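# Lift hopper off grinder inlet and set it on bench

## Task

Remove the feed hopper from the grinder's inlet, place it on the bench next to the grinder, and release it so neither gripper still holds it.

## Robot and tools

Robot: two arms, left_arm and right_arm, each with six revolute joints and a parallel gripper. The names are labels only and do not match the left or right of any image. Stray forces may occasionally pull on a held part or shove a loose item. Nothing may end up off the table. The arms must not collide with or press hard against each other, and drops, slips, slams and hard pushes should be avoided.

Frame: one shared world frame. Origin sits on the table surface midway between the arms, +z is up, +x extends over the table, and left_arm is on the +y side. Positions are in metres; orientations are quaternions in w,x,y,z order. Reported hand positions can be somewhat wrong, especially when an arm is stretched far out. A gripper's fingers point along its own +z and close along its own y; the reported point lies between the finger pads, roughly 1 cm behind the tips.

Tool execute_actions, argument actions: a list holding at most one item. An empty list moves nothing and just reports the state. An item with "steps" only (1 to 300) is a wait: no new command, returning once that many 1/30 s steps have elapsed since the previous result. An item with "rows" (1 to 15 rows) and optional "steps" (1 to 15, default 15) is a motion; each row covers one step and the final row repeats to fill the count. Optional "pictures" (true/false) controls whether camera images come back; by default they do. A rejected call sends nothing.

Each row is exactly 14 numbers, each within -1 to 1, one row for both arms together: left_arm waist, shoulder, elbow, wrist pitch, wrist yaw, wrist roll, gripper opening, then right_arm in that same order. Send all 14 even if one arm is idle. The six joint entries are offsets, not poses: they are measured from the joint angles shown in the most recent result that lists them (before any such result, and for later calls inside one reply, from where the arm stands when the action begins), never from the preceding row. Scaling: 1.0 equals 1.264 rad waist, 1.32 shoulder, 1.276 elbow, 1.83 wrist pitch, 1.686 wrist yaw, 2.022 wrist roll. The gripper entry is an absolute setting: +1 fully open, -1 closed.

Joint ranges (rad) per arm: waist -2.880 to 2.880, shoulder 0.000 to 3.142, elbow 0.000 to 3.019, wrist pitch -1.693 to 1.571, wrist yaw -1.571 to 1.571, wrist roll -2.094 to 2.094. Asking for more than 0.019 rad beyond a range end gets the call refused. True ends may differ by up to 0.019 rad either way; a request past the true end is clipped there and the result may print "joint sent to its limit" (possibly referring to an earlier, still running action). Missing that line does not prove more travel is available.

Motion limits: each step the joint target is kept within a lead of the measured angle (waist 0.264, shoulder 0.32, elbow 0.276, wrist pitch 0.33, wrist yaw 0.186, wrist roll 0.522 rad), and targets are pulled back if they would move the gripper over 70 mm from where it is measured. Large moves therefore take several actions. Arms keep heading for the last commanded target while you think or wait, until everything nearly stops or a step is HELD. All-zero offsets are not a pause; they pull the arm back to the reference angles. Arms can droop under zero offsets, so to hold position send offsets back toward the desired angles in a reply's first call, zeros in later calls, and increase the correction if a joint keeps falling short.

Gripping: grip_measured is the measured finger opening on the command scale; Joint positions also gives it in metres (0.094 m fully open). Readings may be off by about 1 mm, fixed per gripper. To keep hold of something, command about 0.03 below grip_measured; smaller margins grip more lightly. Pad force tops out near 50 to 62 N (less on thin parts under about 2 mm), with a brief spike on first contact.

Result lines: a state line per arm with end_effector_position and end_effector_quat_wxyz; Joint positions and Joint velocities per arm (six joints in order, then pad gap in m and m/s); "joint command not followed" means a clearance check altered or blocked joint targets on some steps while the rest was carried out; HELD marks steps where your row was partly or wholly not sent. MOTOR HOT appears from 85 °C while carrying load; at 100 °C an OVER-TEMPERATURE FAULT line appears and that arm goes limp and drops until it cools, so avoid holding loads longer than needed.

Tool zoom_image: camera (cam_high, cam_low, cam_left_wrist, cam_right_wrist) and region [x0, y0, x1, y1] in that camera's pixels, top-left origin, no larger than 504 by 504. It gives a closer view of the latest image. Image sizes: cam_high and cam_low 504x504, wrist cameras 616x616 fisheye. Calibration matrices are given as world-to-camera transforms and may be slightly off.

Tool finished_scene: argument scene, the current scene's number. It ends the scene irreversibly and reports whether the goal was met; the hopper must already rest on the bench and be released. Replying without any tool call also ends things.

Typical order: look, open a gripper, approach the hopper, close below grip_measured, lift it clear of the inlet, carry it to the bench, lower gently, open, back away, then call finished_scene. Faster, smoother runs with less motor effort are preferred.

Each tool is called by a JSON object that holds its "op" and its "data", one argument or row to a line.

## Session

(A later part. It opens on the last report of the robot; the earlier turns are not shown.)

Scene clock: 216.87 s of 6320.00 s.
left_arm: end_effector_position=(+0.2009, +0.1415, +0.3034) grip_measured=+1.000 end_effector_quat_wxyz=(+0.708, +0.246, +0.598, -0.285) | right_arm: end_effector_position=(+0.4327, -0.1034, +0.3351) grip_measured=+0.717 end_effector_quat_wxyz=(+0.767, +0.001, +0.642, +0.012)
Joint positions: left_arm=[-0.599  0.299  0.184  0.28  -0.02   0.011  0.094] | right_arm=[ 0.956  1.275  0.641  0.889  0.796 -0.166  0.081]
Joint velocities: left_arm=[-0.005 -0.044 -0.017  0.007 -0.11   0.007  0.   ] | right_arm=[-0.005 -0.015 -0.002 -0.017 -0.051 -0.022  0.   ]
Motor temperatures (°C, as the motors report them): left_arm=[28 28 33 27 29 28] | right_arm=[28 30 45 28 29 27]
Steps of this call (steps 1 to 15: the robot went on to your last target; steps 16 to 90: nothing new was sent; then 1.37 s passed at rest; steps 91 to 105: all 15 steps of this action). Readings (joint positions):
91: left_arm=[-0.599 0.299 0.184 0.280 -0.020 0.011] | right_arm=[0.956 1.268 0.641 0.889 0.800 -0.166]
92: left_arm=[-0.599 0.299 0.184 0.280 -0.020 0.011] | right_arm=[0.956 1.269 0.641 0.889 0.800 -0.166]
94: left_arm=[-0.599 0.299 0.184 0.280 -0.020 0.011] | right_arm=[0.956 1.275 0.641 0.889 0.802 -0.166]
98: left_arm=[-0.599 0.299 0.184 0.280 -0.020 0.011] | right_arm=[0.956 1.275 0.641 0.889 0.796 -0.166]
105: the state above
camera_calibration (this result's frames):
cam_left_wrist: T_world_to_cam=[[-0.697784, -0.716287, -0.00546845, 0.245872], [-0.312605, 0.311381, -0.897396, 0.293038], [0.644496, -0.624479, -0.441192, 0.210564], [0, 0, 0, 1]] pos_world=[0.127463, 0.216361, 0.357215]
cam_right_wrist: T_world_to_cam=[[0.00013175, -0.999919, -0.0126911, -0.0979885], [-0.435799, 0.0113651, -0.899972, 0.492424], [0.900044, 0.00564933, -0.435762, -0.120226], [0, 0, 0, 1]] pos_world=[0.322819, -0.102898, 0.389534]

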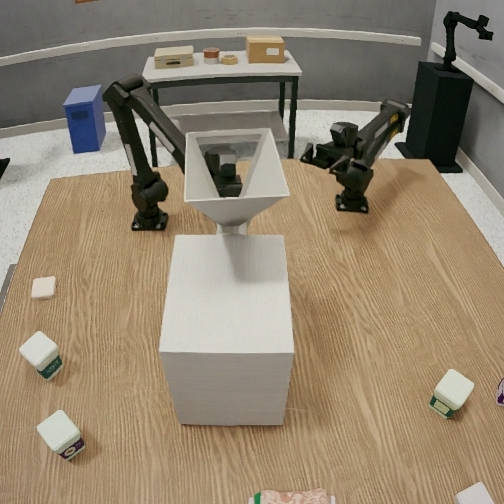

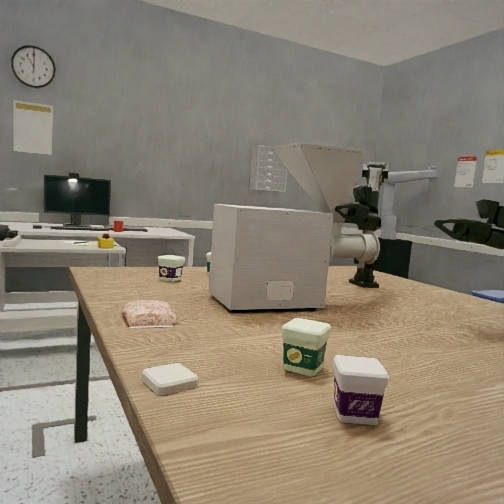

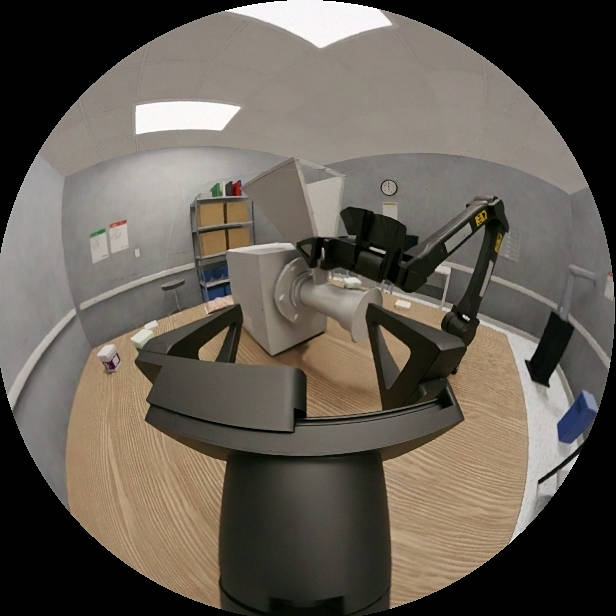

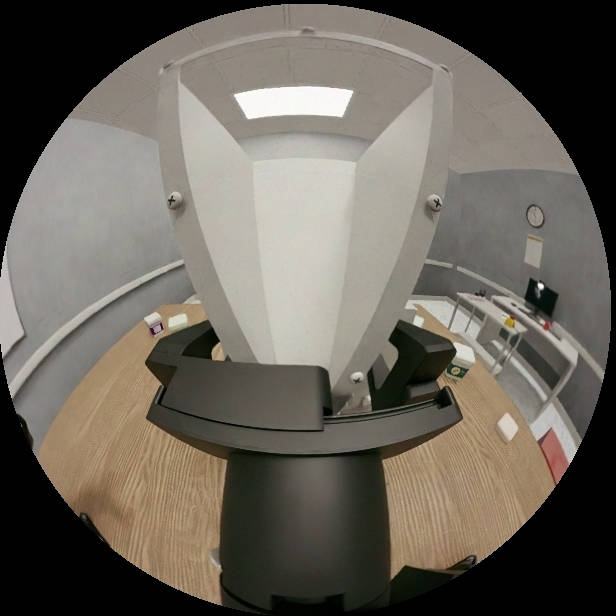

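{"op": "execute_actions", "data": {
  "actions": [
    {"rows": [[0,0,0,0,0,0,1, 0.006,0.006,-0.008,0.012,0.002,-0.008,1],[0,0,0,0,0,0,1, 0.009,0.01,-0.014,0.02,0.003,-0.014,1],[0,0,0,0,0,0,1, 0.013,0.014,-0.018,0.033,0.005,-0.021,1],[0,0,0,0,0,0,1, 0.017,0.017,-0.022,0.048,0.006,-0.029,1],[0,0,0,0,0,0,1, 0.022,0.021,-0.026,0.065,0.008,-0.038,1],[0,0,0,0,0,0,1, 0.027,0.025,-0.03,0.083,0.01,-0.047,1],[0,0,0,0,0,0,1, 0.032,0.029,-0.035,0.101,0.012,-0.057,1],[0,0,0,0,0,0,1, 0.036,0.032,-0.039,0.119,0.014,-0.066,1],[0,0,0,0,0,0,1, 0.041,0.036,-0.043,0.137,0.015,-0.076,1],[0,0,0,0,0,0,1, 0.045,0.039,-0.047,0.154,0.017,-0.085,1],[0,0,0,0,0,0,1, 0.049,0.042,-0.051,0.17,0.019,-0.093,1],[0,0,0,0,0,0,1, 0.053,0.045,-0.054,0.185,0.02,-0.101,1],[0,0,0,0,0,0,1, 0.056,0.047,-0.057,0.197,0.021,-0.107,1],[0,0,0,0,0,0,1, 0.058,0.049,-0.059,0.207,0.022,-0.112,1],[0,0,0,0,0,0,1, 0.0595,0.05,-0.06,0.214,0.023,-0.116,1]], "steps": 15}
  ],
  "pictures": false
}}

{"op": "execute_actions", "data": {
  "actions": [
    {"steps": 12}
  ]
}}

Scene clock: 226.67 s of 6320.00 s.
left_arm: end_effector_position=(+0.2009, +0.1415, +0.3034) grip_measured=+1.000 end_effector_quat_wxyz=(+0.708, +0.246, +0.598, -0.285) | right_arm: end_effector_position=(+0.4024, -0.1019, +0.3447) grip_measured=+1.000 end_effector_quat_wxyz=(+0.810, +0.011, +0.587, +0.014)
Joint positions: left_arm=[-0.599  0.299  0.184  0.28  -0.02   0.011  0.094] | right_arm=[ 1.017  1.322  0.584  1.217  0.83  -0.33   0.094]
Joint velocities: left_arm=[-0.005 -0.024 -0.002  0.012 -0.022 -0.022  0.   ] | right_arm=[ 0.103  0.103 -0.1    0.589  0.051 -0.374  0.   ]
Motor temperatures (°C, as the motors report them): left_arm=[28 28 33 27 29 28] | right_arm=[28 30 44 28 28 27]
Steps of this call (steps 1 to 15: the robot went on to your last target; steps 16 to 90: nothing new was sent; then 6.30 s passed at rest; steps 91 to 105: all 15 steps of this action). Readings (joint positions):
91: left_arm=[-0.599 0.299 0.184 0.280 -0.020 0.011] | right_arm=[0.956 1.275 0.641 0.889 0.797 -0.166]
92: left_arm=[-0.599 0.299 0.184 0.280 -0.020 0.011] | right_arm=[0.956 1.275 0.641 0.890 0.798 -0.168]
94: left_arm=[-0.599 0.299 0.184 0.280 -0.020 0.011] | right_arm=[0.957 1.276 0.638 0.912 0.802 -0.179]
98: left_arm=[-0.599 0.299 0.184 0.280 -0.020 0.011] | right_arm=[0.973 1.288 0.620 1.019 0.814 -0.224]
105: the state above

Scene clock: 227.07 s of 6320.00 s.
left_arm: end_effector_position=(+0.2009, +0.1415, +0.3034) grip_measured=+1.000 end_effector_quat_wxyz=(+0.708, +0.246, +0.598, -0.285) | right_arm: end_effector_position=(+0.3991, -0.1031, +0.3473) grip_measured=+1.000 end_effector_quat_wxyz=(+0.815, +0.005, +0.580, +0.001)
Joint positions: left_arm=[-0.599  0.299  0.184  0.28  -0.02   0.011  0.094] | right_arm=[ 1.021  1.326  0.58   1.255  0.832 -0.381  0.094]
Joint velocities: left_arm=[-0.005 -0.024 -0.002 -0.002 -0.037 -0.095  0.   ] | right_arm=[-0.005 -0.005 -0.002  0.017  0.007  0.007  0.   ]
Motor temperatures (°C, as the motors report them): left_arm=[28 28 33 27 29 28] | right_arm=[28 30 43 28 28 27]
Steps of this call (steps 1 to 12: the robot went on to your last target). Readings (joint positions):
1: left_arm=[-0.599 0.299 0.184 0.280 -0.020 0.011] | right_arm=[1.019 1.325 0.582 1.233 0.831 -0.341]
2: left_arm=[-0.599 0.299 0.184 0.280 -0.020 0.011] | right_arm=[1.021 1.326 0.580 1.243 0.832 -0.350]
4: left_arm=[-0.599 0.299 0.184 0.280 -0.020 0.011] | right_arm=[1.021 1.326 0.580 1.251 0.832 -0.363]
8: left_arm=[-0.599 0.299 0.184 0.280 -0.020 0.011] | right_arm=[1.021 1.326 0.580 1.255 0.832 -0.376]
12: the state above
camera_calibration (this result's frames):
cam_left_wrist: T_world_to_cam=[[-0.697784, -0.716287, -0.00546845, 0.245872], [-0.312605, 0.311381, -0.897396, 0.293038], [0.644496, -0.624479, -0.441192, 0.210564], [0, 0, 0, 1]] pos_world=[0.127463, 0.216361, 0.357215]
cam_right_wrist: T_world_to_cam=[[-0.0212506, -0.999745, -0.0075803, -0.0907433], [-0.289417, 0.0134089, -0.957109, 0.450423], [0.956967, -0.0181453, -0.289628, -0.16067], [0, 0, 0, 1]] pos_world=[0.282188, -0.0996753, 0.383882]

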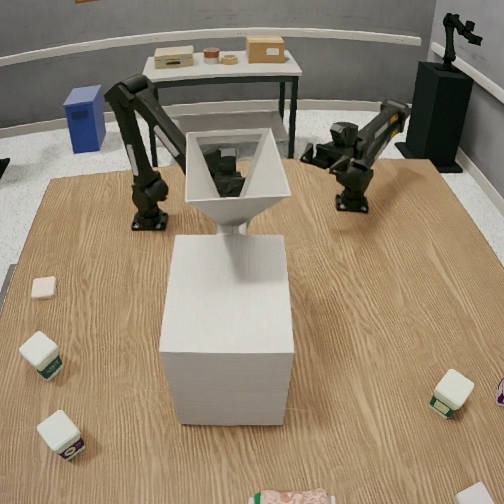

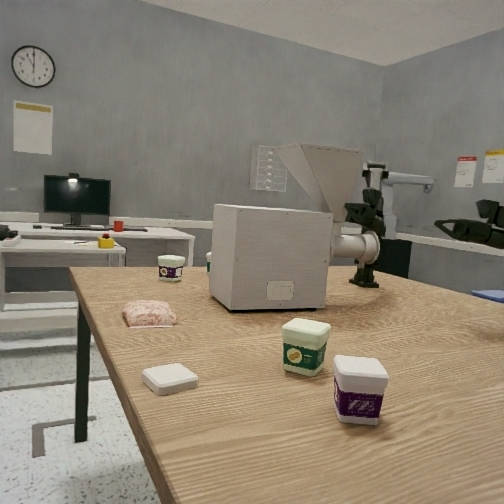

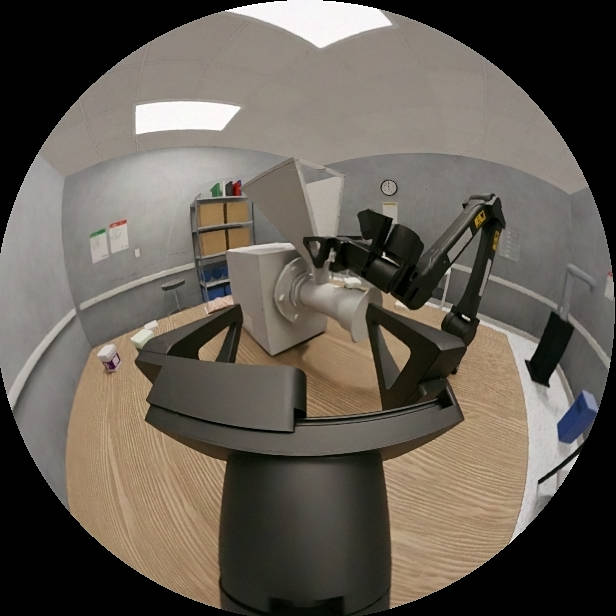

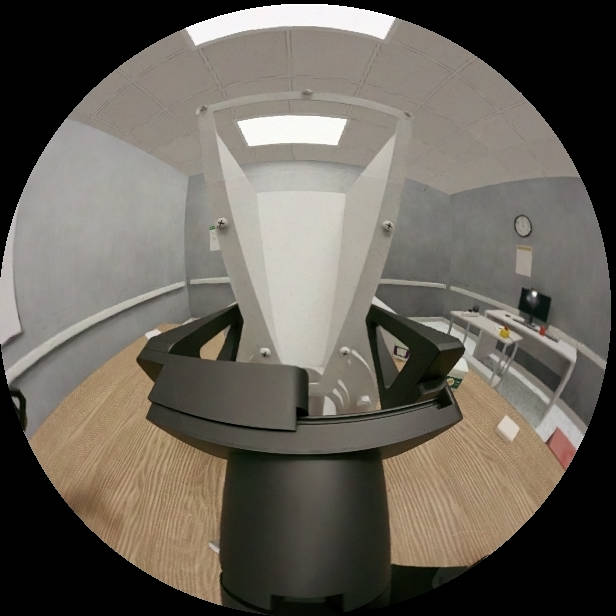

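{"op": "zoom_image", "data": {
  "camera": "cam_right_wrist",
  "region": [250, 320, 370, 430]
}}

{"op": "zoom_image", "data": {
  "camera": "cam_left_wrist",
  "region": [280, 215, 380, 315]
}}

Region (250, 320, 370, 430) of cam_right_wrist's 616x616 image, scaled by 4.200, with more detail than that image has; it fills the top 462 rows of this view, and the rest is white.

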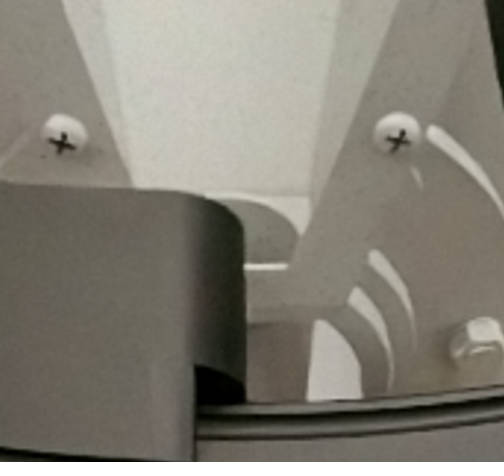

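Region (280, 215, 380, 315) of cam_left_wrist's 616x616 image, scaled by 5.040, with more detail than that image has.

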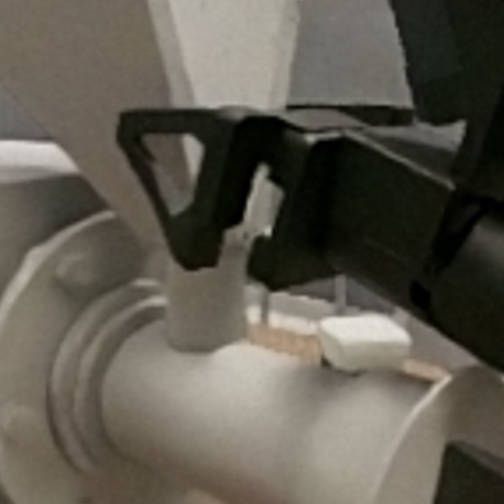

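{"op": "execute_actions", "data": {
  "actions": [
    {"rows": [[0,0,0,0,0,0,1, 0,0.008,0.01,0.018,-0.002,-0.01,1],[0,0,0,0,0,0,1, 0,0.013,0.01,0.025,-0.004,-0.014,1],[0,0,0,0,0,0,1, 0,0.018,0.01,0.033,-0.006,-0.018,0.95],[0,0,0,0,0,0,1, 0,0.023,0.01,0.041,-0.008,-0.022,0.9],[0,0,0,0,0,0,1, 0,0.027,0.01,0.049,-0.009,-0.026,0.87],[0,0,0,0,0,0,1, 0,0.03,0.01,0.055,-0.01,-0.029,0.84],[0,0,0,0,0,0,1, 0,0.031,0.01,0.057,-0.01,-0.03,0.81],[0,0,0,0,0,0,1, 0,0.031,0.01,0.057,-0.01,-0.03,0.78],[0,0,0,0,0,0,1, 0,0.031,0.01,0.057,-0.01,-0.03,0.75],[0,0,0,0,0,0,1, 0,0.031,0.01,0.057,-0.01,-0.03,0.72],[0,0,0,0,0,0,1, 0,0.031,0.01,0.057,-0.01,-0.03,0.69],[0,0,0,0,0,0,1, 0,0.031,0.01,0.057,-0.01,-0.03,0.66],[0,0,0,0,0,0,1, 0,0.031,0.01,0.057,-0.01,-0.03,0.64],[0,0,0,0,0,0,1, 0,0.031,0.01,0.057,-0.01,-0.03,0.62],[0,0,0,0,0,0,1, 0,0.031,0.01,0.057,-0.01,-0.03,0.6]], "steps": 15}
  ],
  "pictures": false
}}

Scene clock: 231.00 s of 6320.00 s.
left_arm: end_effector_position=(+0.2009, +0.1415, +0.3034) grip_measured=+1.000 end_effector_quat_wxyz=(+0.708, +0.246, +0.598, -0.285) | right_arm: end_effector_position=(+0.3978, -0.1031, +0.3496) grip_measured=+0.661 end_effector_quat_wxyz=(+0.825, +0.007, +0.565, +0.000)
Joint positions: left_arm=[-0.599  0.299  0.184  0.28  -0.02   0.011  0.094] | right_arm=[ 1.021  1.353  0.58   1.335  0.823 -0.419  0.078]
Joint velocities: left_arm=[-0.015 -0.005  0.007 -0.002 -0.051 -0.022  0.   ] | right_arm=[-0.005  0.005 -0.027  0.007  0.022 -0.081 -0.001]
Motor temperatures (°C, as the motors report them): left_arm=[28 28 33 27 29 28] | right_arm=[28 30 42 28 28 27]
Steps of this call (steps 1 to 30: the robot went on to your last target; steps 31 to 90: nothing new was sent; then 0.43 s passed at rest; steps 91 to 105: all 15 steps of this action). Readings (joint positions):
91: left_arm=[-0.599 0.299 0.184 0.280 -0.020 0.011] | right_arm=[1.021 1.326 0.580 1.257 0.832 -0.385]
92: left_arm=[-0.599 0.299 0.184 0.280 -0.020 0.011] | right_arm=[1.021 1.326 0.580 1.261 0.830 -0.386]
94: left_arm=[-0.599 0.299 0.184 0.280 -0.020 0.011] | right_arm=[1.021 1.329 0.580 1.281 0.824 -0.392]
98: left_arm=[-0.599 0.299 0.184 0.280 -0.020 0.011] | right_arm=[1.021 1.345 0.580 1.327 0.819 -0.410]
105: the state above

{"op": "execute_actions", "data": {
  "actions": [
    {"rows": [[0,0,0,0,0,0,1, 0,-0.008,0.03,0.008,0,0,0.645],[0,0,0,0,0,0,1, 0,-0.015,0.045,0.01,0,0,0.645],[0,0,0,0,0,0,1, 0,-0.02,0.05,0.014,0,0,0.645],[0,0,0,0,0,0,1, 0,-0.025,0.055,0.019,0,0,0.645],[0,0,0,0,0,0,1, 0,-0.029,0.06,0.023,0,0,0.645],[0,0,0,0,0,0,1, 0,-0.033,0.064,0.027,0,0,0.645],[0,0,0,0,0,0,1, 0,-0.037,0.068,0.031,0,0,0.645],[0,0,0,0,0,0,1, 0,-0.041,0.072,0.035,0,0,0.645],[0,0,0,0,0,0,1, 0,-0.045,0.076,0.039,0,0,0.645],[0,0,0,0,0,0,1, 0,-0.049,0.08,0.043,0,0,0.645],[0,0,0,0,0,0,1, 0,-0.053,0.085,0.047,0,0,0.645],[0,0,0,0,0,0,1, 0,-0.057,0.089,0.051,0,0,0.645],[0,0,0,0,0,0,1, 0,-0.06,0.093,0.055,0,0,0.645]], "steps": 15}
  ],
  "pictures": false
}}

Scene clock: 233.60 s of 6320.00 s.
left_arm: end_effector_position=(+0.2009, +0.1415, +0.3034) grip_measured=+1.000 end_effector_quat_wxyz=(+0.708, +0.246, +0.598, -0.285) | right_arm: end_effector_position=(+0.3973, -0.1040, +0.3509) grip_measured=+0.661 end_effector_quat_wxyz=(+0.826, +0.010, +0.564, +0.001)
Joint positions: left_arm=[-0.599  0.299  0.184  0.28  -0.02   0.011  0.094] | right_arm=[ 1.021  1.351  0.58   1.338  0.825 -0.418  0.078]
Joint velocities: left_arm=[ 0.005  0.005  0.007  0.007 -0.022 -0.022  0.   ] | right_arm=[-0.015  0.005  0.017 -0.002  0.037 -0.066  0.001]
Motor temperatures (°C, as the motors report them): left_arm=[28 28 33 27 29 28] | right_arm=[28 29 42 28 28 27]
Steps of this call (steps 1 to 15: the robot went on to your last target; steps 16 to 63: nothing new was sent; steps 64 to 78: all 15 steps of this action). Readings (joint positions):
64: left_arm=[-0.599 0.299 0.184 0.280 -0.020 0.011] | right_arm=[1.021 1.353 0.580 1.335 0.824 -0.420]
65: left_arm=[-0.599 0.299 0.184 0.280 -0.020 0.011] | right_arm=[1.021 1.353 0.580 1.335 0.825 -0.420]
67: left_arm=[-0.599 0.299 0.184 0.280 -0.020 0.011] | right_arm=[1.021 1.353 0.580 1.335 0.825 -0.420]
71: left_arm=[-0.599 0.299 0.184 0.280 -0.020 0.011] | right_arm=[1.021 1.351 0.580 1.336 0.825 -0.420]
78: the state above

{"op": "execute_actions", "data": {
  "actions": [
    {"rows": [[0,0,0,0,0,0,1, 0,-0.06,0.095,0.055,0,0,0.645],[0,0,0,0,0,0,1, 0,-0.063,0.099,0.058,0,0,0.645],[0,0,0,0,0,0,1, 0,-0.066,0.103,0.061,0,0,0.645],[0,0,0,0,0,0,1, 0,-0.069,0.107,0.064,0,0,0.645],[0,0,0,0,0,0,1, 0,-0.072,0.111,0.068,0,0,0.645],[0,0,0,0,0,0,1, 0,-0.075,0.115,0.071,0,0,0.645],[0,0,0,0,0,0,1, 0,-0.078,0.119,0.074,0,0,0.645],[0,0,0,0,0,0,1, 0,-0.081,0.123,0.078,0,0,0.645],[0,0,0,0,0,0,1, 0,-0.084,0.127,0.081,0,0,0.645],[0,0,0,0,0,0,1, 0,-0.087,0.131,0.084,0,0,0.645],[0,0,0,0,0,0,1, 0,-0.09,0.134,0.088,0,0,0.645],[0,0,0,0,0,0,1, 0,-0.093,0.137,0.091,0,0,0.645],[0,0,0,0,0,0,1, 0,-0.096,0.14,0.094,0,0,0.645]], "steps": 15}
  ]
}}

Scene clock: 235.30 s of 6320.00 s.
left_arm: end_effector_position=(+0.2009, +0.1415, +0.3034) grip_measured=+1.000 end_effector_quat_wxyz=(+0.708, +0.246, +0.598, -0.285) | right_arm: end_effector_position=(+0.3973, -0.1044, +0.3511) grip_measured=+0.661 end_effector_quat_wxyz=(+0.826, +0.012, +0.563, +0.002)
Joint positions: left_arm=[-0.599  0.299  0.184  0.28  -0.02   0.011  0.094] | right_arm=[ 1.021  1.351  0.58   1.34   0.827 -0.417  0.078]
Joint velocities: left_arm=[-0.015  0.005 -0.002  0.007  0.037  0.051  0.   ] | right_arm=[ 0.005 -0.005  0.007  0.002  0.007  0.037  0.001]
Motor temperatures (°C, as the motors report them): left_arm=[28 28 33 27 29 28] | right_arm=[28 30 42 28 28 27]
Steps of this call (steps 1 to 15: the robot went on to your last target; steps 16 to 36: nothing new was sent; steps 37 to 51: all 15 steps of this action). Readings (joint positions):
37: left_arm=[-0.599 0.299 0.184 0.280 -0.020 0.011] | right_arm=[1.021 1.351 0.580 1.338 0.826 -0.418]
38: left_arm=[-0.599 0.299 0.184 0.280 -0.020 0.011] | right_arm=[1.021 1.351 0.580 1.338 0.826 -0.418]
40: left_arm=[-0.599 0.299 0.184 0.280 -0.020 0.011] | right_arm=[1.021 1.351 0.580 1.338 0.826 -0.418]
44: left_arm=[-0.599 0.299 0.184 0.280 -0.020 0.011] | right_arm=[1.021 1.351 0.580 1.339 0.827 -0.417]
51: the state above
camera_calibration (this result's frames):
cam_left_wrist: T_world_to_cam=[[-0.697784, -0.716287, -0.00546845, 0.245872], [-0.312605, 0.311381, -0.897396, 0.293038], [0.644496, -0.624479, -0.441192, 0.210564], [0, 0, 0, 1]] pos_world=[0.127463, 0.216361, 0.357215]
cam_right_wrist: T_world_to_cam=[[-0.0284115, -0.999393, -0.0201832, -0.0848045], [-0.251437, 0.0266873, -0.967506, 0.443451], [0.967457, -0.0224135, -0.252042, -0.175603], [0, 0, 0, 1]] pos_world=[0.278979, -0.100523, 0.383071]

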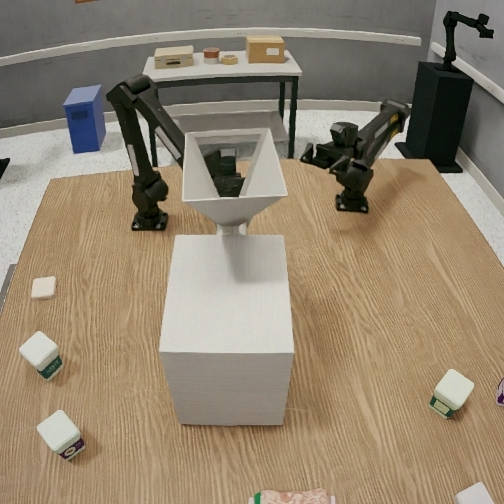

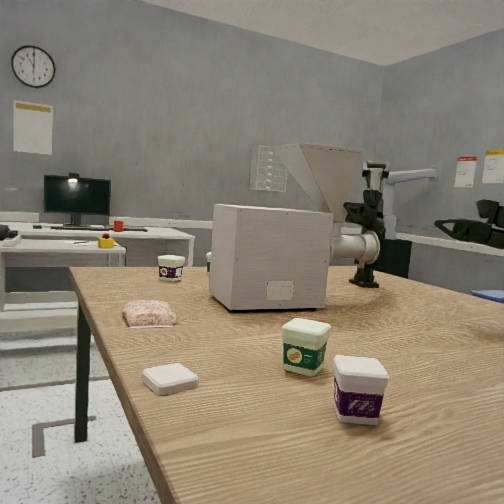

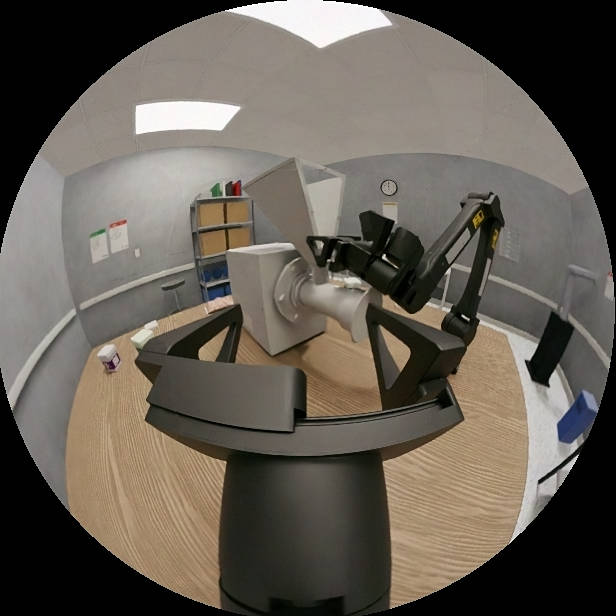

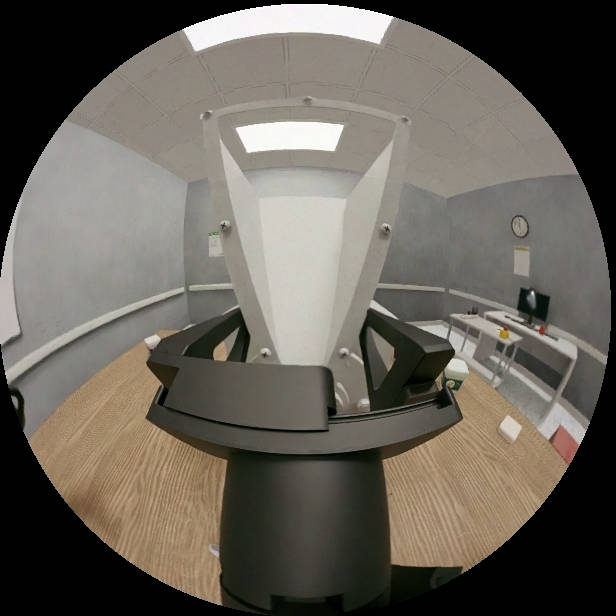

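{"op": "execute_actions", "data": {
  "actions": [
    {"rows": [[0,0,0,0,0,0,1, -0.003,-0.05,0.05,0.043,-0.008,0,0.64],[0,0,0,0,0,0,1, -0.005,-0.056,0.042,0.043,-0.014,0,0.64],[0,0,0,0,0,0,1, -0.006,-0.06,0.039,0.043,-0.018,0.002,0.64],[0,0,0,0,0,0,1, -0.007,-0.063,0.039,0.041,-0.021,0.004,0.64],[0,0,0,0,0,0,1, -0.008,-0.065,0.039,0.038,-0.023,0.005,0.64],[0,0,0,0,0,0,1, -0.009,-0.068,0.039,0.035,-0.025,0.007,0.64],[0,0,0,0,0,0,1, -0.01,-0.071,0.039,0.032,-0.028,0.009,0.64],[0,0,0,0,0,0,1, -0.011,-0.073,0.039,0.029,-0.03,0.01,0.64],[0,0,0,0,0,0,1, -0.012,-0.076,0.039,0.026,-0.032,0.012,0.64],[0,0,0,0,0,0,1, -0.013,-0.079,0.039,0.023,-0.035,0.014,0.64],[0,0,0,0,0,0,1, -0.014,-0.081,0.039,0.021,-0.037,0.015,0.64],[0,0,0,0,0,0,1, -0.015,-0.084,0.039,0.019,-0.039,0.017,0.64],[0,0,0,0,0,0,1, -0.016,-0.087,0.039,0.017,-0.042,0.019,0.64],[0,0,0,0,0,0,1, -0.017,-0.089,0.039,0.015,-0.044,0.02,0.64],[0,0,0,0,0,0,1, -0.018,-0.092,0.039,0.013,-0.046,0.022,0.64]], "steps": 15}
  ],
  "pictures": false
}}

{"op": "execute_actions", "data": {
  "actions": [
    {"steps": 5}
  ],
  "pictures": false
}}

Scene clock: 242.57 s of 6320.00 s.
left_arm: end_effector_position=(+0.2009, +0.1415, +0.3034) grip_measured=+1.000 end_effector_quat_wxyz=(+0.708, +0.246, +0.598, -0.285) | right_arm: end_effector_position=(+0.3974, -0.1025, +0.3535) grip_measured=+0.661 end_effector_quat_wxyz=(+0.829, -0.001, +0.560, +0.009)
Joint positions: left_arm=[-0.599  0.299  0.184  0.28  -0.02   0.011  0.094] | right_arm=[ 1.014  1.34   0.575  1.323  0.789 -0.409  0.078]
Joint velocities: left_arm=[-0.005 -0.015 -0.012 -0.012 -0.037 -0.037  0.   ] | right_arm=[-0.044 -0.073 -0.037 -0.129 -0.139  0.051 -0.001]
Motor temperatures (°C, as the motors report them): left_arm=[28 28 33 27 29 28] | right_arm=[28 30 44 28 28 27]
Steps of this call (steps 1 to 15: the robot went on to your last target; steps 16 to 90: nothing new was sent; then 3.77 s passed at rest; steps 91 to 105: all 15 steps of this action). Readings (joint positions):
91: left_arm=[-0.599 0.299 0.184 0.280 -0.020 0.011] | right_arm=[1.021 1.351 0.580 1.340 0.826 -0.417]
92: left_arm=[-0.599 0.299 0.184 0.280 -0.020 0.011] | right_arm=[1.021 1.351 0.580 1.340 0.823 -0.417]
94: left_arm=[-0.599 0.299 0.184 0.280 -0.020 0.011] | right_arm=[1.019 1.351 0.580 1.340 0.816 -0.417]
98: left_arm=[-0.599 0.299 0.184 0.280 -0.020 0.011] | right_arm=[1.018 1.349 0.580 1.340 0.812 -0.416]
105: the state above

Scene clock: 242.73 s of 6320.00 s.
left_arm: end_effector_position=(+0.2009, +0.1415, +0.3034) grip_measured=+1.000 end_effector_quat_wxyz=(+0.708, +0.246, +0.598, -0.285) | right_arm: end_effector_position=(+0.3974, -0.1027, +0.3537) grip_measured=+0.661 end_effector_quat_wxyz=(+0.829, -0.003, +0.559, +0.013)
Joint positions: left_arm=[-0.599  0.299  0.184  0.28  -0.02   0.011  0.094] | right_arm=[ 1.011  1.336  0.573  1.317  0.781 -0.4    0.078]
Joint velocities: left_arm=[-0.005  0.005 -0.002 -0.027  0.095 -0.022  0.   ] | right_arm=[ 0.005 -0.024 -0.007 -0.002 -0.051  0.066  0.   ]
Motor temperatures (°C, as the motors report them): left_arm=[28 28 33 27 29 28] | right_arm=[28 30 44 28 28 27]
Steps of this call (steps 1 to 5: the robot went on to your last target). Readings (joint positions):
1: left_arm=[-0.599 0.299 0.184 0.280 -0.020 0.011] | right_arm=[1.012 1.338 0.574 1.320 0.784 -0.406]
2: left_arm=[-0.599 0.299 0.184 0.280 -0.020 0.011] | right_arm=[1.011 1.337 0.573 1.319 0.782 -0.403]
4: left_arm=[-0.599 0.299 0.184 0.280 -0.020 0.011] | right_arm=[1.011 1.336 0.573 1.317 0.781 -0.400]
5: the state above

{"op": "execute_actions", "data": {
  "actions": [
    {"rows": [[0,0,0,0,0,0,1, -0.01,-0.061,0.051,0.025,-0.018,0.008,0.64],[0,0,0,0,0,0,1, -0.011,-0.062,0.051,0.025,-0.02,0.009,0.64],[0,0,0,0,0,0,1, -0.011,-0.064,0.051,0.024,-0.023,0.01,0.64],[0,0,0,0,0,0,1, -0.012,-0.065,0.051,0.023,-0.025,0.011,0.64],[0,0,0,0,0,0,1, -0.013,-0.066,0.051,0.021,-0.027,0.011,0.64],[0,0,0,0,0,0,1, -0.014,-0.068,0.051,0.02,-0.03,0.012,0.64],[0,0,0,0,0,0,1, -0.014,-0.069,0.051,0.018,-0.032,0.013,0.64],[0,0,0,0,0,0,1, -0.015,-0.07,0.051,0.017,-0.034,0.014,0.64],[0,0,0,0,0,0,1, -0.016,-0.072,0.051,0.015,-0.036,0.015,0.64],[0,0,0,0,0,0,1, -0.016,-0.073,0.051,0.014,-0.039,0.016,0.64],[0,0,0,0,0,0,1, -0.017,-0.075,0.051,0.012,-0.041,0.017,0.64],[0,0,0,0,0,0,1, -0.018,-0.076,0.051,0.011,-0.043,0.017,0.64],[0,0,0,0,0,0,1, -0.019,-0.077,0.051,0.009,-0.046,0.018,0.64],[0,0,0,0,0,0,1, -0.019,-0.079,0.051,0.008,-0.048,0.019,0.64],[0,0,0,0,0,0,1, -0.02,-0.08,0.051,0.006,-0.05,0.02,0.64]], "steps": 15}
  ],
  "pictures": false
}}

{"op": "execute_actions", "data": {
  "actions": [
    {"steps": 5}
  ]
}}

Scene clock: 245.10 s of 6320.00 s.
left_arm: end_effector_position=(+0.2009, +0.1415, +0.3034) grip_measured=+1.000 end_effector_quat_wxyz=(+0.708, +0.246, +0.598, -0.285) | right_arm: end_effector_position=(+0.3974, -0.1018, +0.3540) grip_measured=+0.660 end_effector_quat_wxyz=(+0.830, -0.014, +0.558, +0.021)
Joint positions: left_arm=[-0.599  0.299  0.184  0.28  -0.02   0.011  0.094] | right_arm=[ 1.002  1.325  0.565  1.3    0.746 -0.386  0.078]
Joint velocities: left_arm=[-0.005 -0.005 -0.022  0.007  0.007 -0.007  0.   ] | right_arm=[-0.044 -0.054 -0.032 -0.105 -0.081  0.095 -0.001]
Motor temperatures (°C, as the motors report them): left_arm=[28 28 33 27 29 28] | right_arm=[28 30 44 28 29 27]
Steps of this call (steps 1 to 15: the robot went on to your last target; steps 16 to 56: nothing new was sent; steps 57 to 71: all 15 steps of this action). Readings (joint positions):
57: left_arm=[-0.599 0.299 0.184 0.280 -0.020 0.011] | right_arm=[1.011 1.336 0.573 1.317 0.781 -0.400]
58: left_arm=[-0.599 0.299 0.184 0.280 -0.020 0.011] | right_arm=[1.010 1.336 0.573 1.317 0.780 -0.400]
60: left_arm=[-0.599 0.299 0.184 0.280 -0.020 0.011] | right_arm=[1.010 1.336 0.573 1.317 0.777 -0.400]
64: left_arm=[-0.599 0.299 0.184 0.280 -0.020 0.011] | right_arm=[1.009 1.335 0.572 1.315 0.771 -0.399]
71: the state above

Scene clock: 245.27 s of 6320.00 s.
left_arm: end_effector_position=(+0.2009, +0.1415, +0.3034) grip_measured=+1.000 end_effector_quat_wxyz=(+0.708, +0.246, +0.598, -0.285) | right_arm: end_effector_position=(+0.3974, -0.1017, +0.3541) grip_measured=+0.660 end_effector_quat_wxyz=(+0.829, -0.015, +0.558, +0.023)
Joint positions: left_arm=[-0.599  0.299  0.184  0.28  -0.02   0.011  0.094] | right_arm=[ 1.001  1.322  0.564  1.293  0.741 -0.381  0.078]
Joint velocities: left_arm=[-0.005  0.005  0.002 -0.022  0.022  0.051  0.   ] | right_arm=[-0.015  0.005 -0.022 -0.002  0.037 -0.022 -0.001]
Motor temperatures (°C, as the motors report them): left_arm=[28 28 33 27 29 28] | right_arm=[28 30 44 28 29 27]
Steps of this call (steps 1 to 5: the robot went on to your last target). Readings (joint positions):
1: left_arm=[-0.599 0.299 0.184 0.280 -0.020 0.011] | right_arm=[1.002 1.324 0.564 1.297 0.743 -0.384]
2: left_arm=[-0.599 0.299 0.184 0.280 -0.020 0.011] | right_arm=[1.001 1.323 0.564 1.295 0.742 -0.382]
4: left_arm=[-0.599 0.299 0.184 0.280 -0.020 0.011] | right_arm=[1.001 1.322 0.564 1.294 0.741 -0.381]
5: the state above
camera_calibration (this result's frames):
cam_left_wrist: T_world_to_cam=[[-0.697784, -0.716287, -0.00546845, 0.245872], [-0.312605, 0.311381, -0.897396, 0.293038], [0.644496, -0.624479, -0.441192, 0.210564], [0, 0, 0, 1]] pos_world=[0.127463, 0.216361, 0.357215]
cam_right_wrist: T_world_to_cam=[[0.0380675, -0.999275, 0.000304371, -0.115705], [-0.239472, -0.00941841, -0.970858, 0.439123], [0.970157, 0.0368852, -0.239656, -0.174316], [0, 0, 0, 1]] pos_world=[0.278675, -0.105055, 0.384585]

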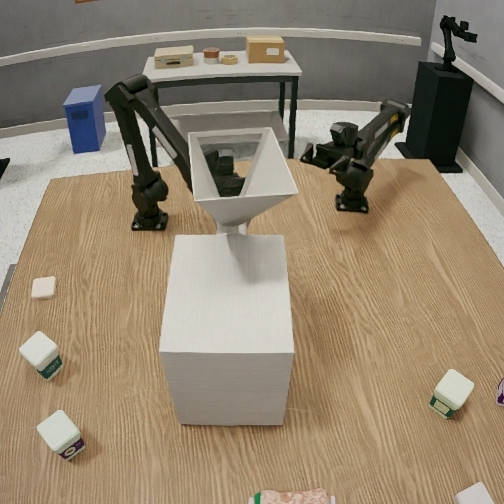

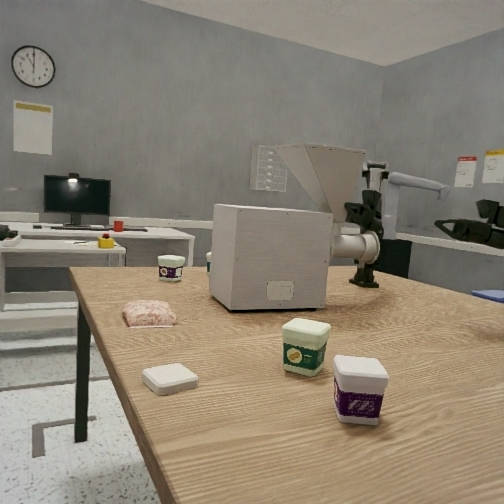

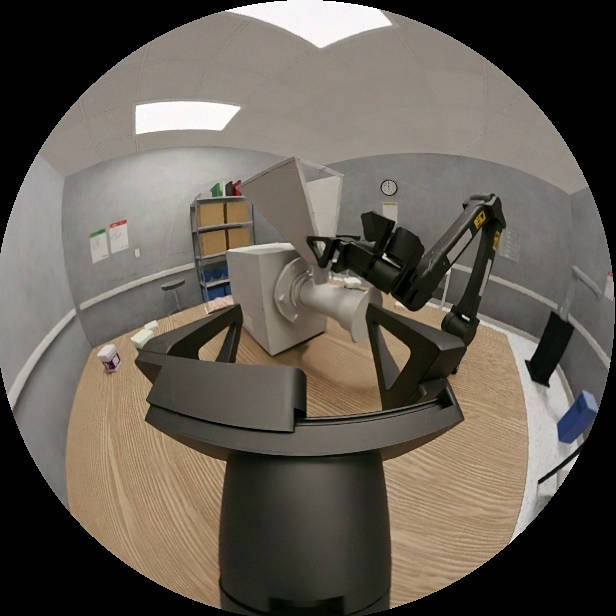

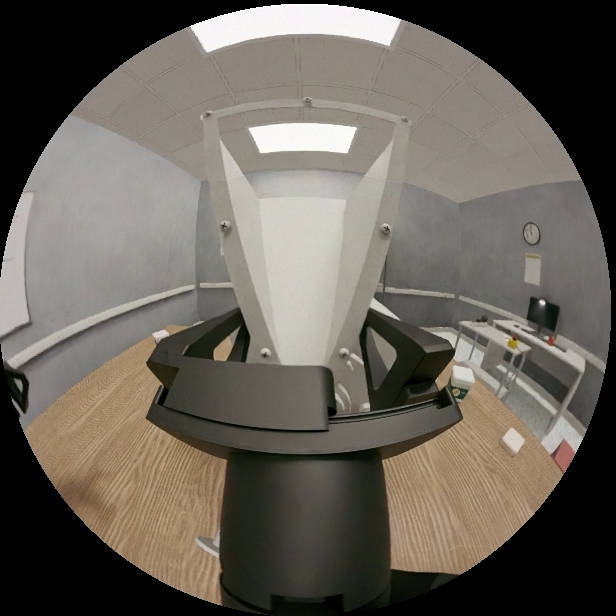

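{"op": "execute_actions", "data": {
  "actions": [
    {"rows": [[0,0,0,0,0,0,1, 0,-0.04,0.04,0.005,0,0,0.65],[0,0,0,0,0,0,1, 0,-0.02,0.03,0.005,0,0,0.665],[0,0,0,0,0,0,1, 0,-0.005,0.02,0.005,0,0,0.68],[0,0,0,0,0,0,1, 0,0,0.02,0.003,0,0,0.72],[0,0,0,0,0,0,1, 0,0.003,0.02,0,0,0,0.8],[0,0,0,0,0,0,1, -0.004,0.007,0.03,-0.006,0,0.008,0.9],[0,0,0,0,0,0,1, -0.008,0.011,0.04,-0.013,0,0.013,1],[0,0,0,0,0,0,1, -0.013,0.014,0.048,-0.021,-0.001,0.018,1],[0,0,0,0,0,0,1, -0.018,0.017,0.054,-0.029,-0.002,0.023,1],[0,0,0,0,0,0,1, -0.024,0.02,0.06,-0.037,-0.003,0.028,1],[0,0,0,0,0,0,1, -0.029,0.023,0.066,-0.045,-0.004,0.033,1],[0,0,0,0,0,0,1, -0.034,0.026,0.071,-0.052,-0.005,0.037,1],[0,0,0,0,0,0,1, -0.039,0.029,0.076,-0.058,-0.006,0.041,1],[0,0,0,0,0,0,1, -0.042,0.031,0.08,-0.063,-0.007,0.044,1],[0,0,0,0,0,0,1, -0.045,0.033,0.083,-0.067,-0.007,0.046,1]], "steps": 15}
  ],
  "pictures": false
}}

{"op": "execute_actions", "data": {
  "actions": [
    {"steps": 12}
  ]
}}

Scene clock: 249.03 s of 6320.00 s.
left_arm: end_effector_position=(+0.2009, +0.1415, +0.3034) grip_measured=+1.000 end_effector_quat_wxyz=(+0.708, +0.246, +0.598, -0.285) | right_arm: end_effector_position=(+0.4182, -0.0988, +0.3518) grip_measured=+1.000 end_effector_quat_wxyz=(+0.819, -0.013, +0.574, +0.020)
Joint positions: left_arm=[-0.599  0.299  0.184  0.28  -0.02   0.011  0.094] | right_arm=[ 0.969  1.339  0.606  1.21   0.733 -0.331  0.094]
Joint velocities: left_arm=[-0.015  0.005 -0.017  0.012 -0.037 -0.051  0.   ] | right_arm=[-0.19   0.093  0.217 -0.276 -0.051  0.154 -0.001]
Motor temperatures (°C, as the motors report them): left_arm=[28 28 33 27 29 28] | right_arm=[28 30 44 28 30 27]
Steps of this call (steps 1 to 15: the robot went on to your last target; steps 16 to 90: nothing new was sent; then 0.27 s passed at rest; steps 91 to 105: all 15 steps of this action). Readings (joint positions):
91: left_arm=[-0.599 0.299 0.184 0.280 -0.020 0.011] | right_arm=[1.001 1.322 0.562 1.290 0.748 -0.381]
92: left_arm=[-0.599 0.299 0.184 0.280 -0.020 0.011] | right_arm=[1.002 1.322 0.562 1.288 0.753 -0.379]
94: left_arm=[-0.599 0.299 0.184 0.280 -0.020 0.011] | right_arm=[1.002 1.324 0.562 1.288 0.754 -0.379]
98: left_arm=[-0.599 0.299 0.184 0.280 -0.020 0.011] | right_arm=[1.002 1.324 0.563 1.286 0.744 -0.375]
105: the state above

Scene clock: 249.43 s of 6320.00 s.
left_arm: end_effector_position=(+0.2009, +0.1415, +0.3034) grip_measured=+1.000 end_effector_quat_wxyz=(+0.708, +0.246, +0.598, -0.285) | right_arm: end_effector_position=(+0.4254, -0.1001, +0.3528) grip_measured=+1.000 end_effector_quat_wxyz=(+0.817, -0.005, +0.576, +0.024)
Joint positions: left_arm=[-0.599  0.299  0.184  0.28  -0.02   0.011  0.094] | right_arm=[ 0.955  1.345  0.621  1.193  0.732 -0.306  0.094]
Joint velocities: left_arm=[-0.005 -0.005  0.012 -0.007  0.007 -0.066  0.   ] | right_arm=[-0.005  0.005  0.012 -0.002  0.022 -0.081 -0.001]
Motor temperatures (°C, as the motors report them): left_arm=[28 28 33 27 29 28] | right_arm=[28 30 44 28 30 27]
Steps of this call (steps 1 to 12: the robot went on to your last target). Readings (joint positions):
1: left_arm=[-0.599 0.299 0.184 0.280 -0.020 0.011] | right_arm=[0.963 1.342 0.613 1.202 0.733 -0.326]
2: left_arm=[-0.599 0.299 0.184 0.280 -0.020 0.011] | right_arm=[0.959 1.344 0.618 1.198 0.732 -0.321]
4: left_arm=[-0.599 0.299 0.184 0.280 -0.020 0.011] | right_arm=[0.955 1.345 0.621 1.194 0.732 -0.315]
8: left_arm=[-0.599 0.299 0.184 0.280 -0.020 0.011] | right_arm=[0.955 1.345 0.621 1.193 0.732 -0.308]
12: the state above
camera_calibration (this result's frames):
cam_left_wrist: T_world_to_cam=[[-0.697784, -0.716287, -0.00546845, 0.245872], [-0.312605, 0.311381, -0.897396, 0.293038], [0.644496, -0.624479, -0.441192, 0.210564], [0, 0, 0, 1]] pos_world=[0.127463, 0.216361, 0.357215]
cam_right_wrist: T_world_to_cam=[[0.026209, -0.999497, -0.0178544, -0.10367], [-0.28197, 0.00974377, -0.959374, 0.460561], [0.959065, 0.0301786, -0.281572, -0.18303], [0, 0, 0, 1]] pos_world=[0.308119, -0.102582, 0.388463]

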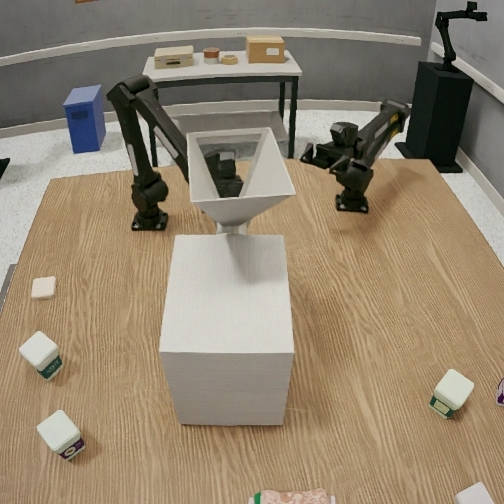

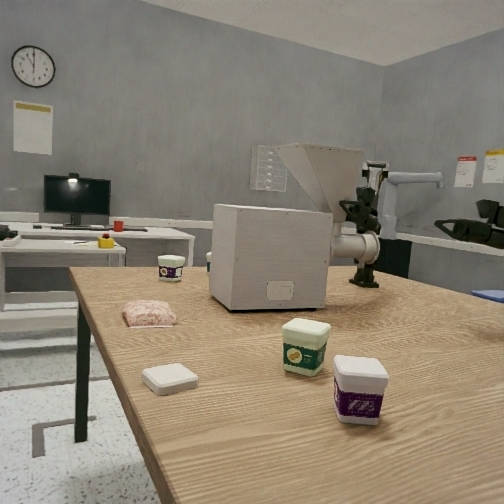

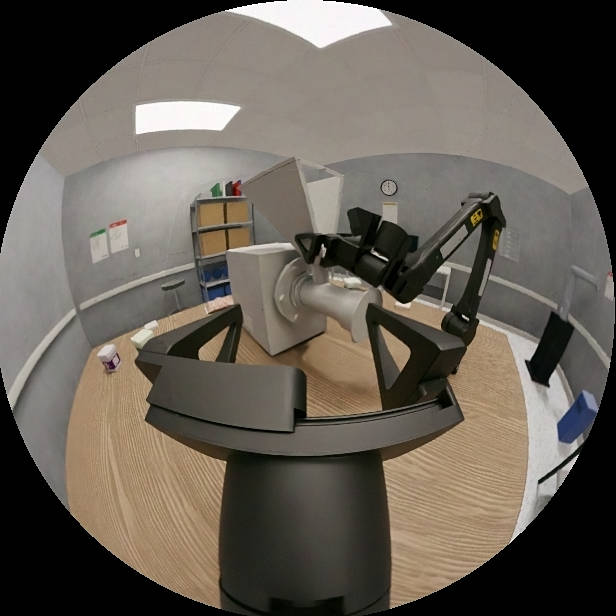

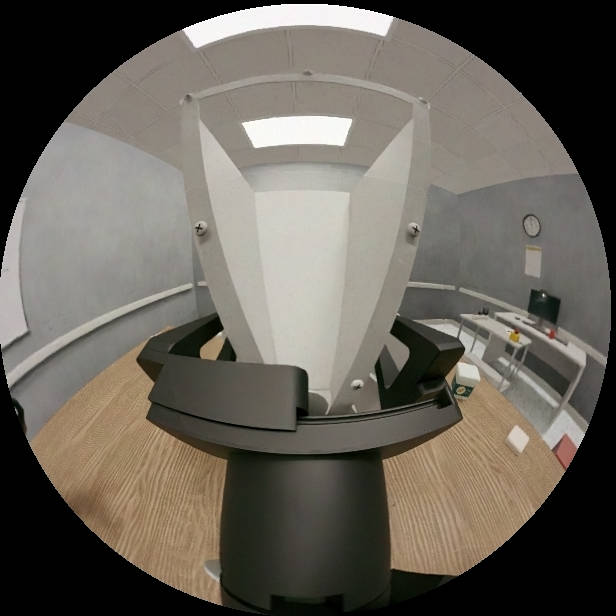

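{"op": "execute_actions", "data": {
  "actions": []
}}

Scene clock: 252.37 s of 6320.00 s.
left_arm: end_effector_position=(+0.2009, +0.1415, +0.3034) grip_measured=+1.000 end_effector_quat_wxyz=(+0.708, +0.246, +0.598, -0.285) | right_arm: end_effector_position=(+0.4254, -0.1001, +0.3528) grip_measured=+1.000 end_effector_quat_wxyz=(+0.817, -0.004, +0.576, +0.024)
Joint positions: left_arm=[-0.599  0.299  0.184  0.28  -0.02   0.011  0.094] | right_arm=[ 0.955  1.345  0.621  1.193  0.732 -0.304  0.094]
Joint velocities: left_arm=[-0.005  0.005 -0.012  0.007  0.022 -0.037  0.   ] | right_arm=[-0.005  0.005 -0.002  0.007  0.022  0.022 -0.   ]
Motor temperatures (°C, as the motors report them): left_arm=[28 28 33 27 29 28] | right_arm=[28 30 44 28 29 27]
Steps of this call (steps 1 to 30: the robot went on to your last target; steps 31 to 88: nothing new was sent). Readings (joint positions):
1: left_arm=[-0.599 0.299 0.184 0.280 -0.020 0.011] | right_arm=[0.955 1.345 0.621 1.193 0.732 -0.305]
2: left_arm=[-0.599 0.299 0.184 0.280 -0.020 0.011] | right_arm=[0.955 1.345 0.621 1.193 0.732 -0.305]
4: left_arm=[-0.599 0.299 0.184 0.280 -0.020 0.011] | right_arm=[0.955 1.345 0.621 1.193 0.732 -0.305]
8: left_arm=[-0.599 0.299 0.184 0.280 -0.020 0.011] | right_arm=[0.955 1.345 0.621 1.193 0.732 -0.304]
88: the state above
All arms were judged still, so your last target was given up. Only a new action makes them travel on or press farther. Fingers that are still opening or closing keep moving.
camera_calibration (this result's frames):
cam_left_wrist: T_world_to_cam=[[-0.697784, -0.716287, -0.00546845, 0.245872], [-0.312605, 0.311381, -0.897396, 0.293038], [0.644496, -0.624479, -0.441192, 0.210564], [0, 0, 0, 1]] pos_world=[0.127463, 0.216361, 0.357215]
cam_right_wrist: T_world_to_cam=[[0.0268483, -0.999446, -0.0196504, -0.103303], [-0.28204, 0.0112853, -0.959336, 0.460732], [0.959027, 0.0312988, -0.281581, -0.182899], [0, 0, 0, 1]] pos_world=[0.308123, -0.102721, 0.388466]

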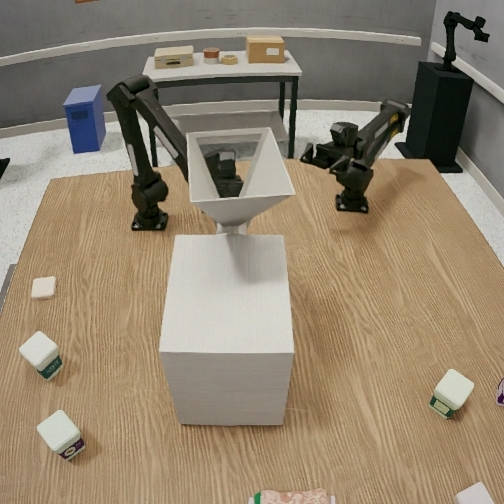

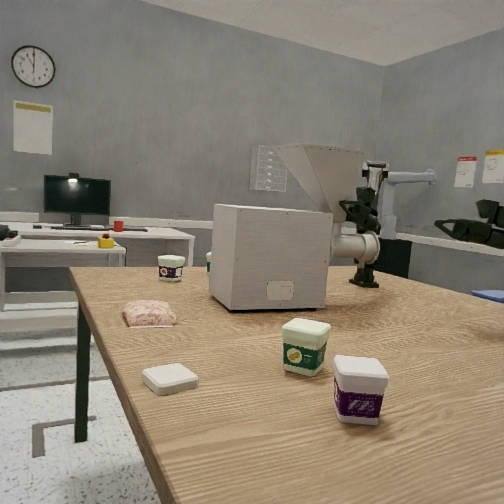

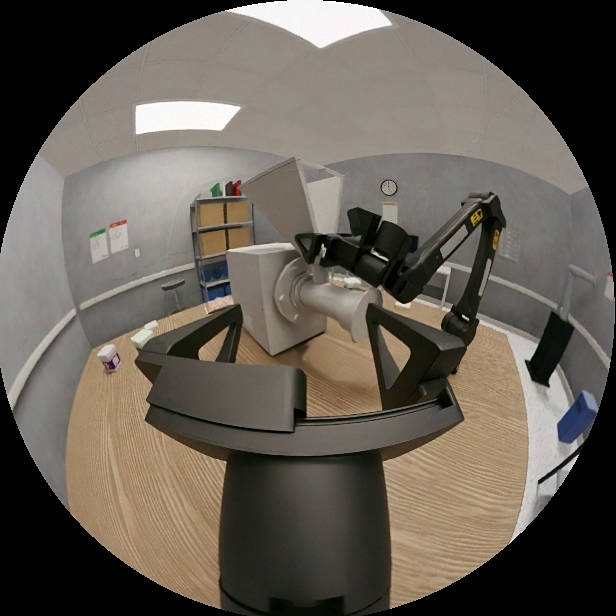

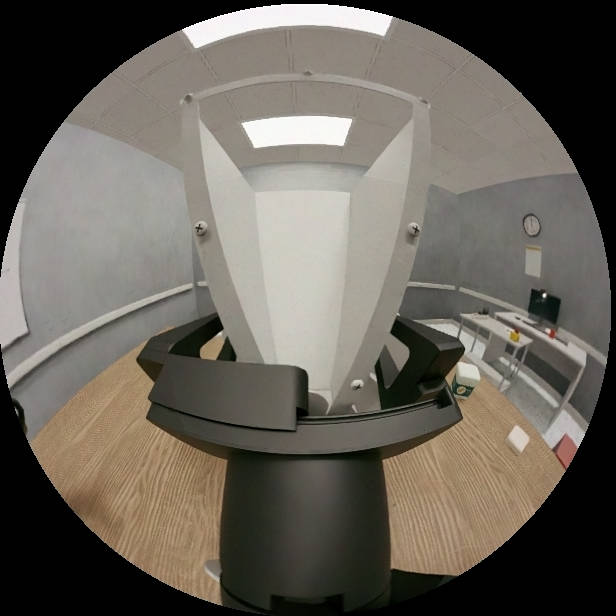

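{"op": "execute_actions", "data": {
  "actions": [
    {"rows": [[0,0,0,0,0,0,1,-0.0087,0.0197,-0.0149,-0.0202,0,0,1]], "steps": 12}
  ],
  "pictures": false
}}

Scene clock: 253.30 s of 6320.00 s.
left_arm: end_effector_position=(+0.2009, +0.1415, +0.3034) grip_measured=+1.000 end_effector_quat_wxyz=(+0.708, +0.246, +0.598, -0.285) | right_arm: end_effector_position=(+0.4259, -0.0995, +0.3513) grip_measured=+1.000 end_effector_quat_wxyz=(+0.815, -0.007, +0.579, +0.023)
Joint positions: left_arm=[-0.599  0.299  0.184  0.28  -0.02   0.011  0.094] | right_arm=[ 0.955  1.345  0.621  1.184  0.732 -0.304  0.094]
Joint velocities: left_arm=[-0.015 -0.005 -0.007 -0.012 -0.11   0.037  0.   ] | right_arm=[-0.005 -0.024  0.012  0.007  0.051 -0.022 -0.   ]
Motor temperatures (°C, as the motors report them): left_arm=[28 28 33 27 29 28] | right_arm=[28 30 44 28 29 27]
Steps of this call (steps 1 to 16: nothing new was sent; steps 17 to 28: all 12 steps of this action). Readings (joint positions):
17: left_arm=[-0.599 0.299 0.184 0.280 -0.020 0.011] | right_arm=[0.955 1.345 0.621 1.191 0.732 -0.304]
18: left_arm=[-0.599 0.299 0.184 0.280 -0.020 0.011] | right_arm=[0.955 1.345 0.621 1.187 0.732 -0.304]
20: left_arm=[-0.599 0.299 0.184 0.280 -0.020 0.011] | right_arm=[0.955 1.345 0.621 1.185 0.732 -0.304]
24: left_arm=[-0.599 0.299 0.184 0.280 -0.020 0.011] | right_arm=[0.955 1.345 0.621 1.184 0.732 -0.304]
28: the state above

{"op": "execute_actions", "data": {
  "actions": [
    {"rows": [[0,0,0,0,0,0,1,-0.012,0.034,-0.02,-0.015,0,0,1]], "steps": 12}
  ],
  "pictures": false
}}

Scene clock: 254.03 s of 6320.00 s.
left_arm: end_effector_position=(+0.2009, +0.1415, +0.3034) grip_measured=+1.000 end_effector_quat_wxyz=(+0.708, +0.246, +0.598, -0.285) | right_arm: end_effector_position=(+0.4259, -0.0995, +0.3513) grip_measured=+1.000 end_effector_quat_wxyz=(+0.815, -0.007, +0.579, +0.023)
Joint positions: left_arm=[-0.599  0.299  0.184  0.28  -0.02   0.011  0.094] | right_arm=[ 0.955  1.345  0.621  1.184  0.732 -0.304  0.094]
Joint velocities: left_arm=[-0.005 -0.015  0.017  0.002 -0.007 -0.081  0.   ] | right_arm=[-0.015  0.005  0.002 -0.002  0.007 -0.022 -0.   ]
Motor temperatures (°C, as the motors report them): left_arm=[28 28 33 27 29 28] | right_arm=[28 30 43 28 29 27]
Steps of this call (steps 1 to 10: the robot went on to your last target; steps 11 to 22: all 12 steps of this action). Readings (joint positions):
11: left_arm=[-0.599 0.299 0.184 0.280 -0.020 0.011] | right_arm=[0.955 1.345 0.621 1.184 0.732 -0.304]
12: left_arm=[-0.599 0.299 0.184 0.280 -0.020 0.011] | right_arm=[0.955 1.345 0.621 1.184 0.732 -0.304]
14: left_arm=[-0.599 0.299 0.184 0.280 -0.020 0.011] | right_arm=[0.955 1.345 0.621 1.184 0.732 -0.304]
18: left_arm=[-0.599 0.299 0.184 0.280 -0.020 0.011] | right_arm=[0.955 1.345 0.621 1.184 0.732 -0.304]
22: the state above


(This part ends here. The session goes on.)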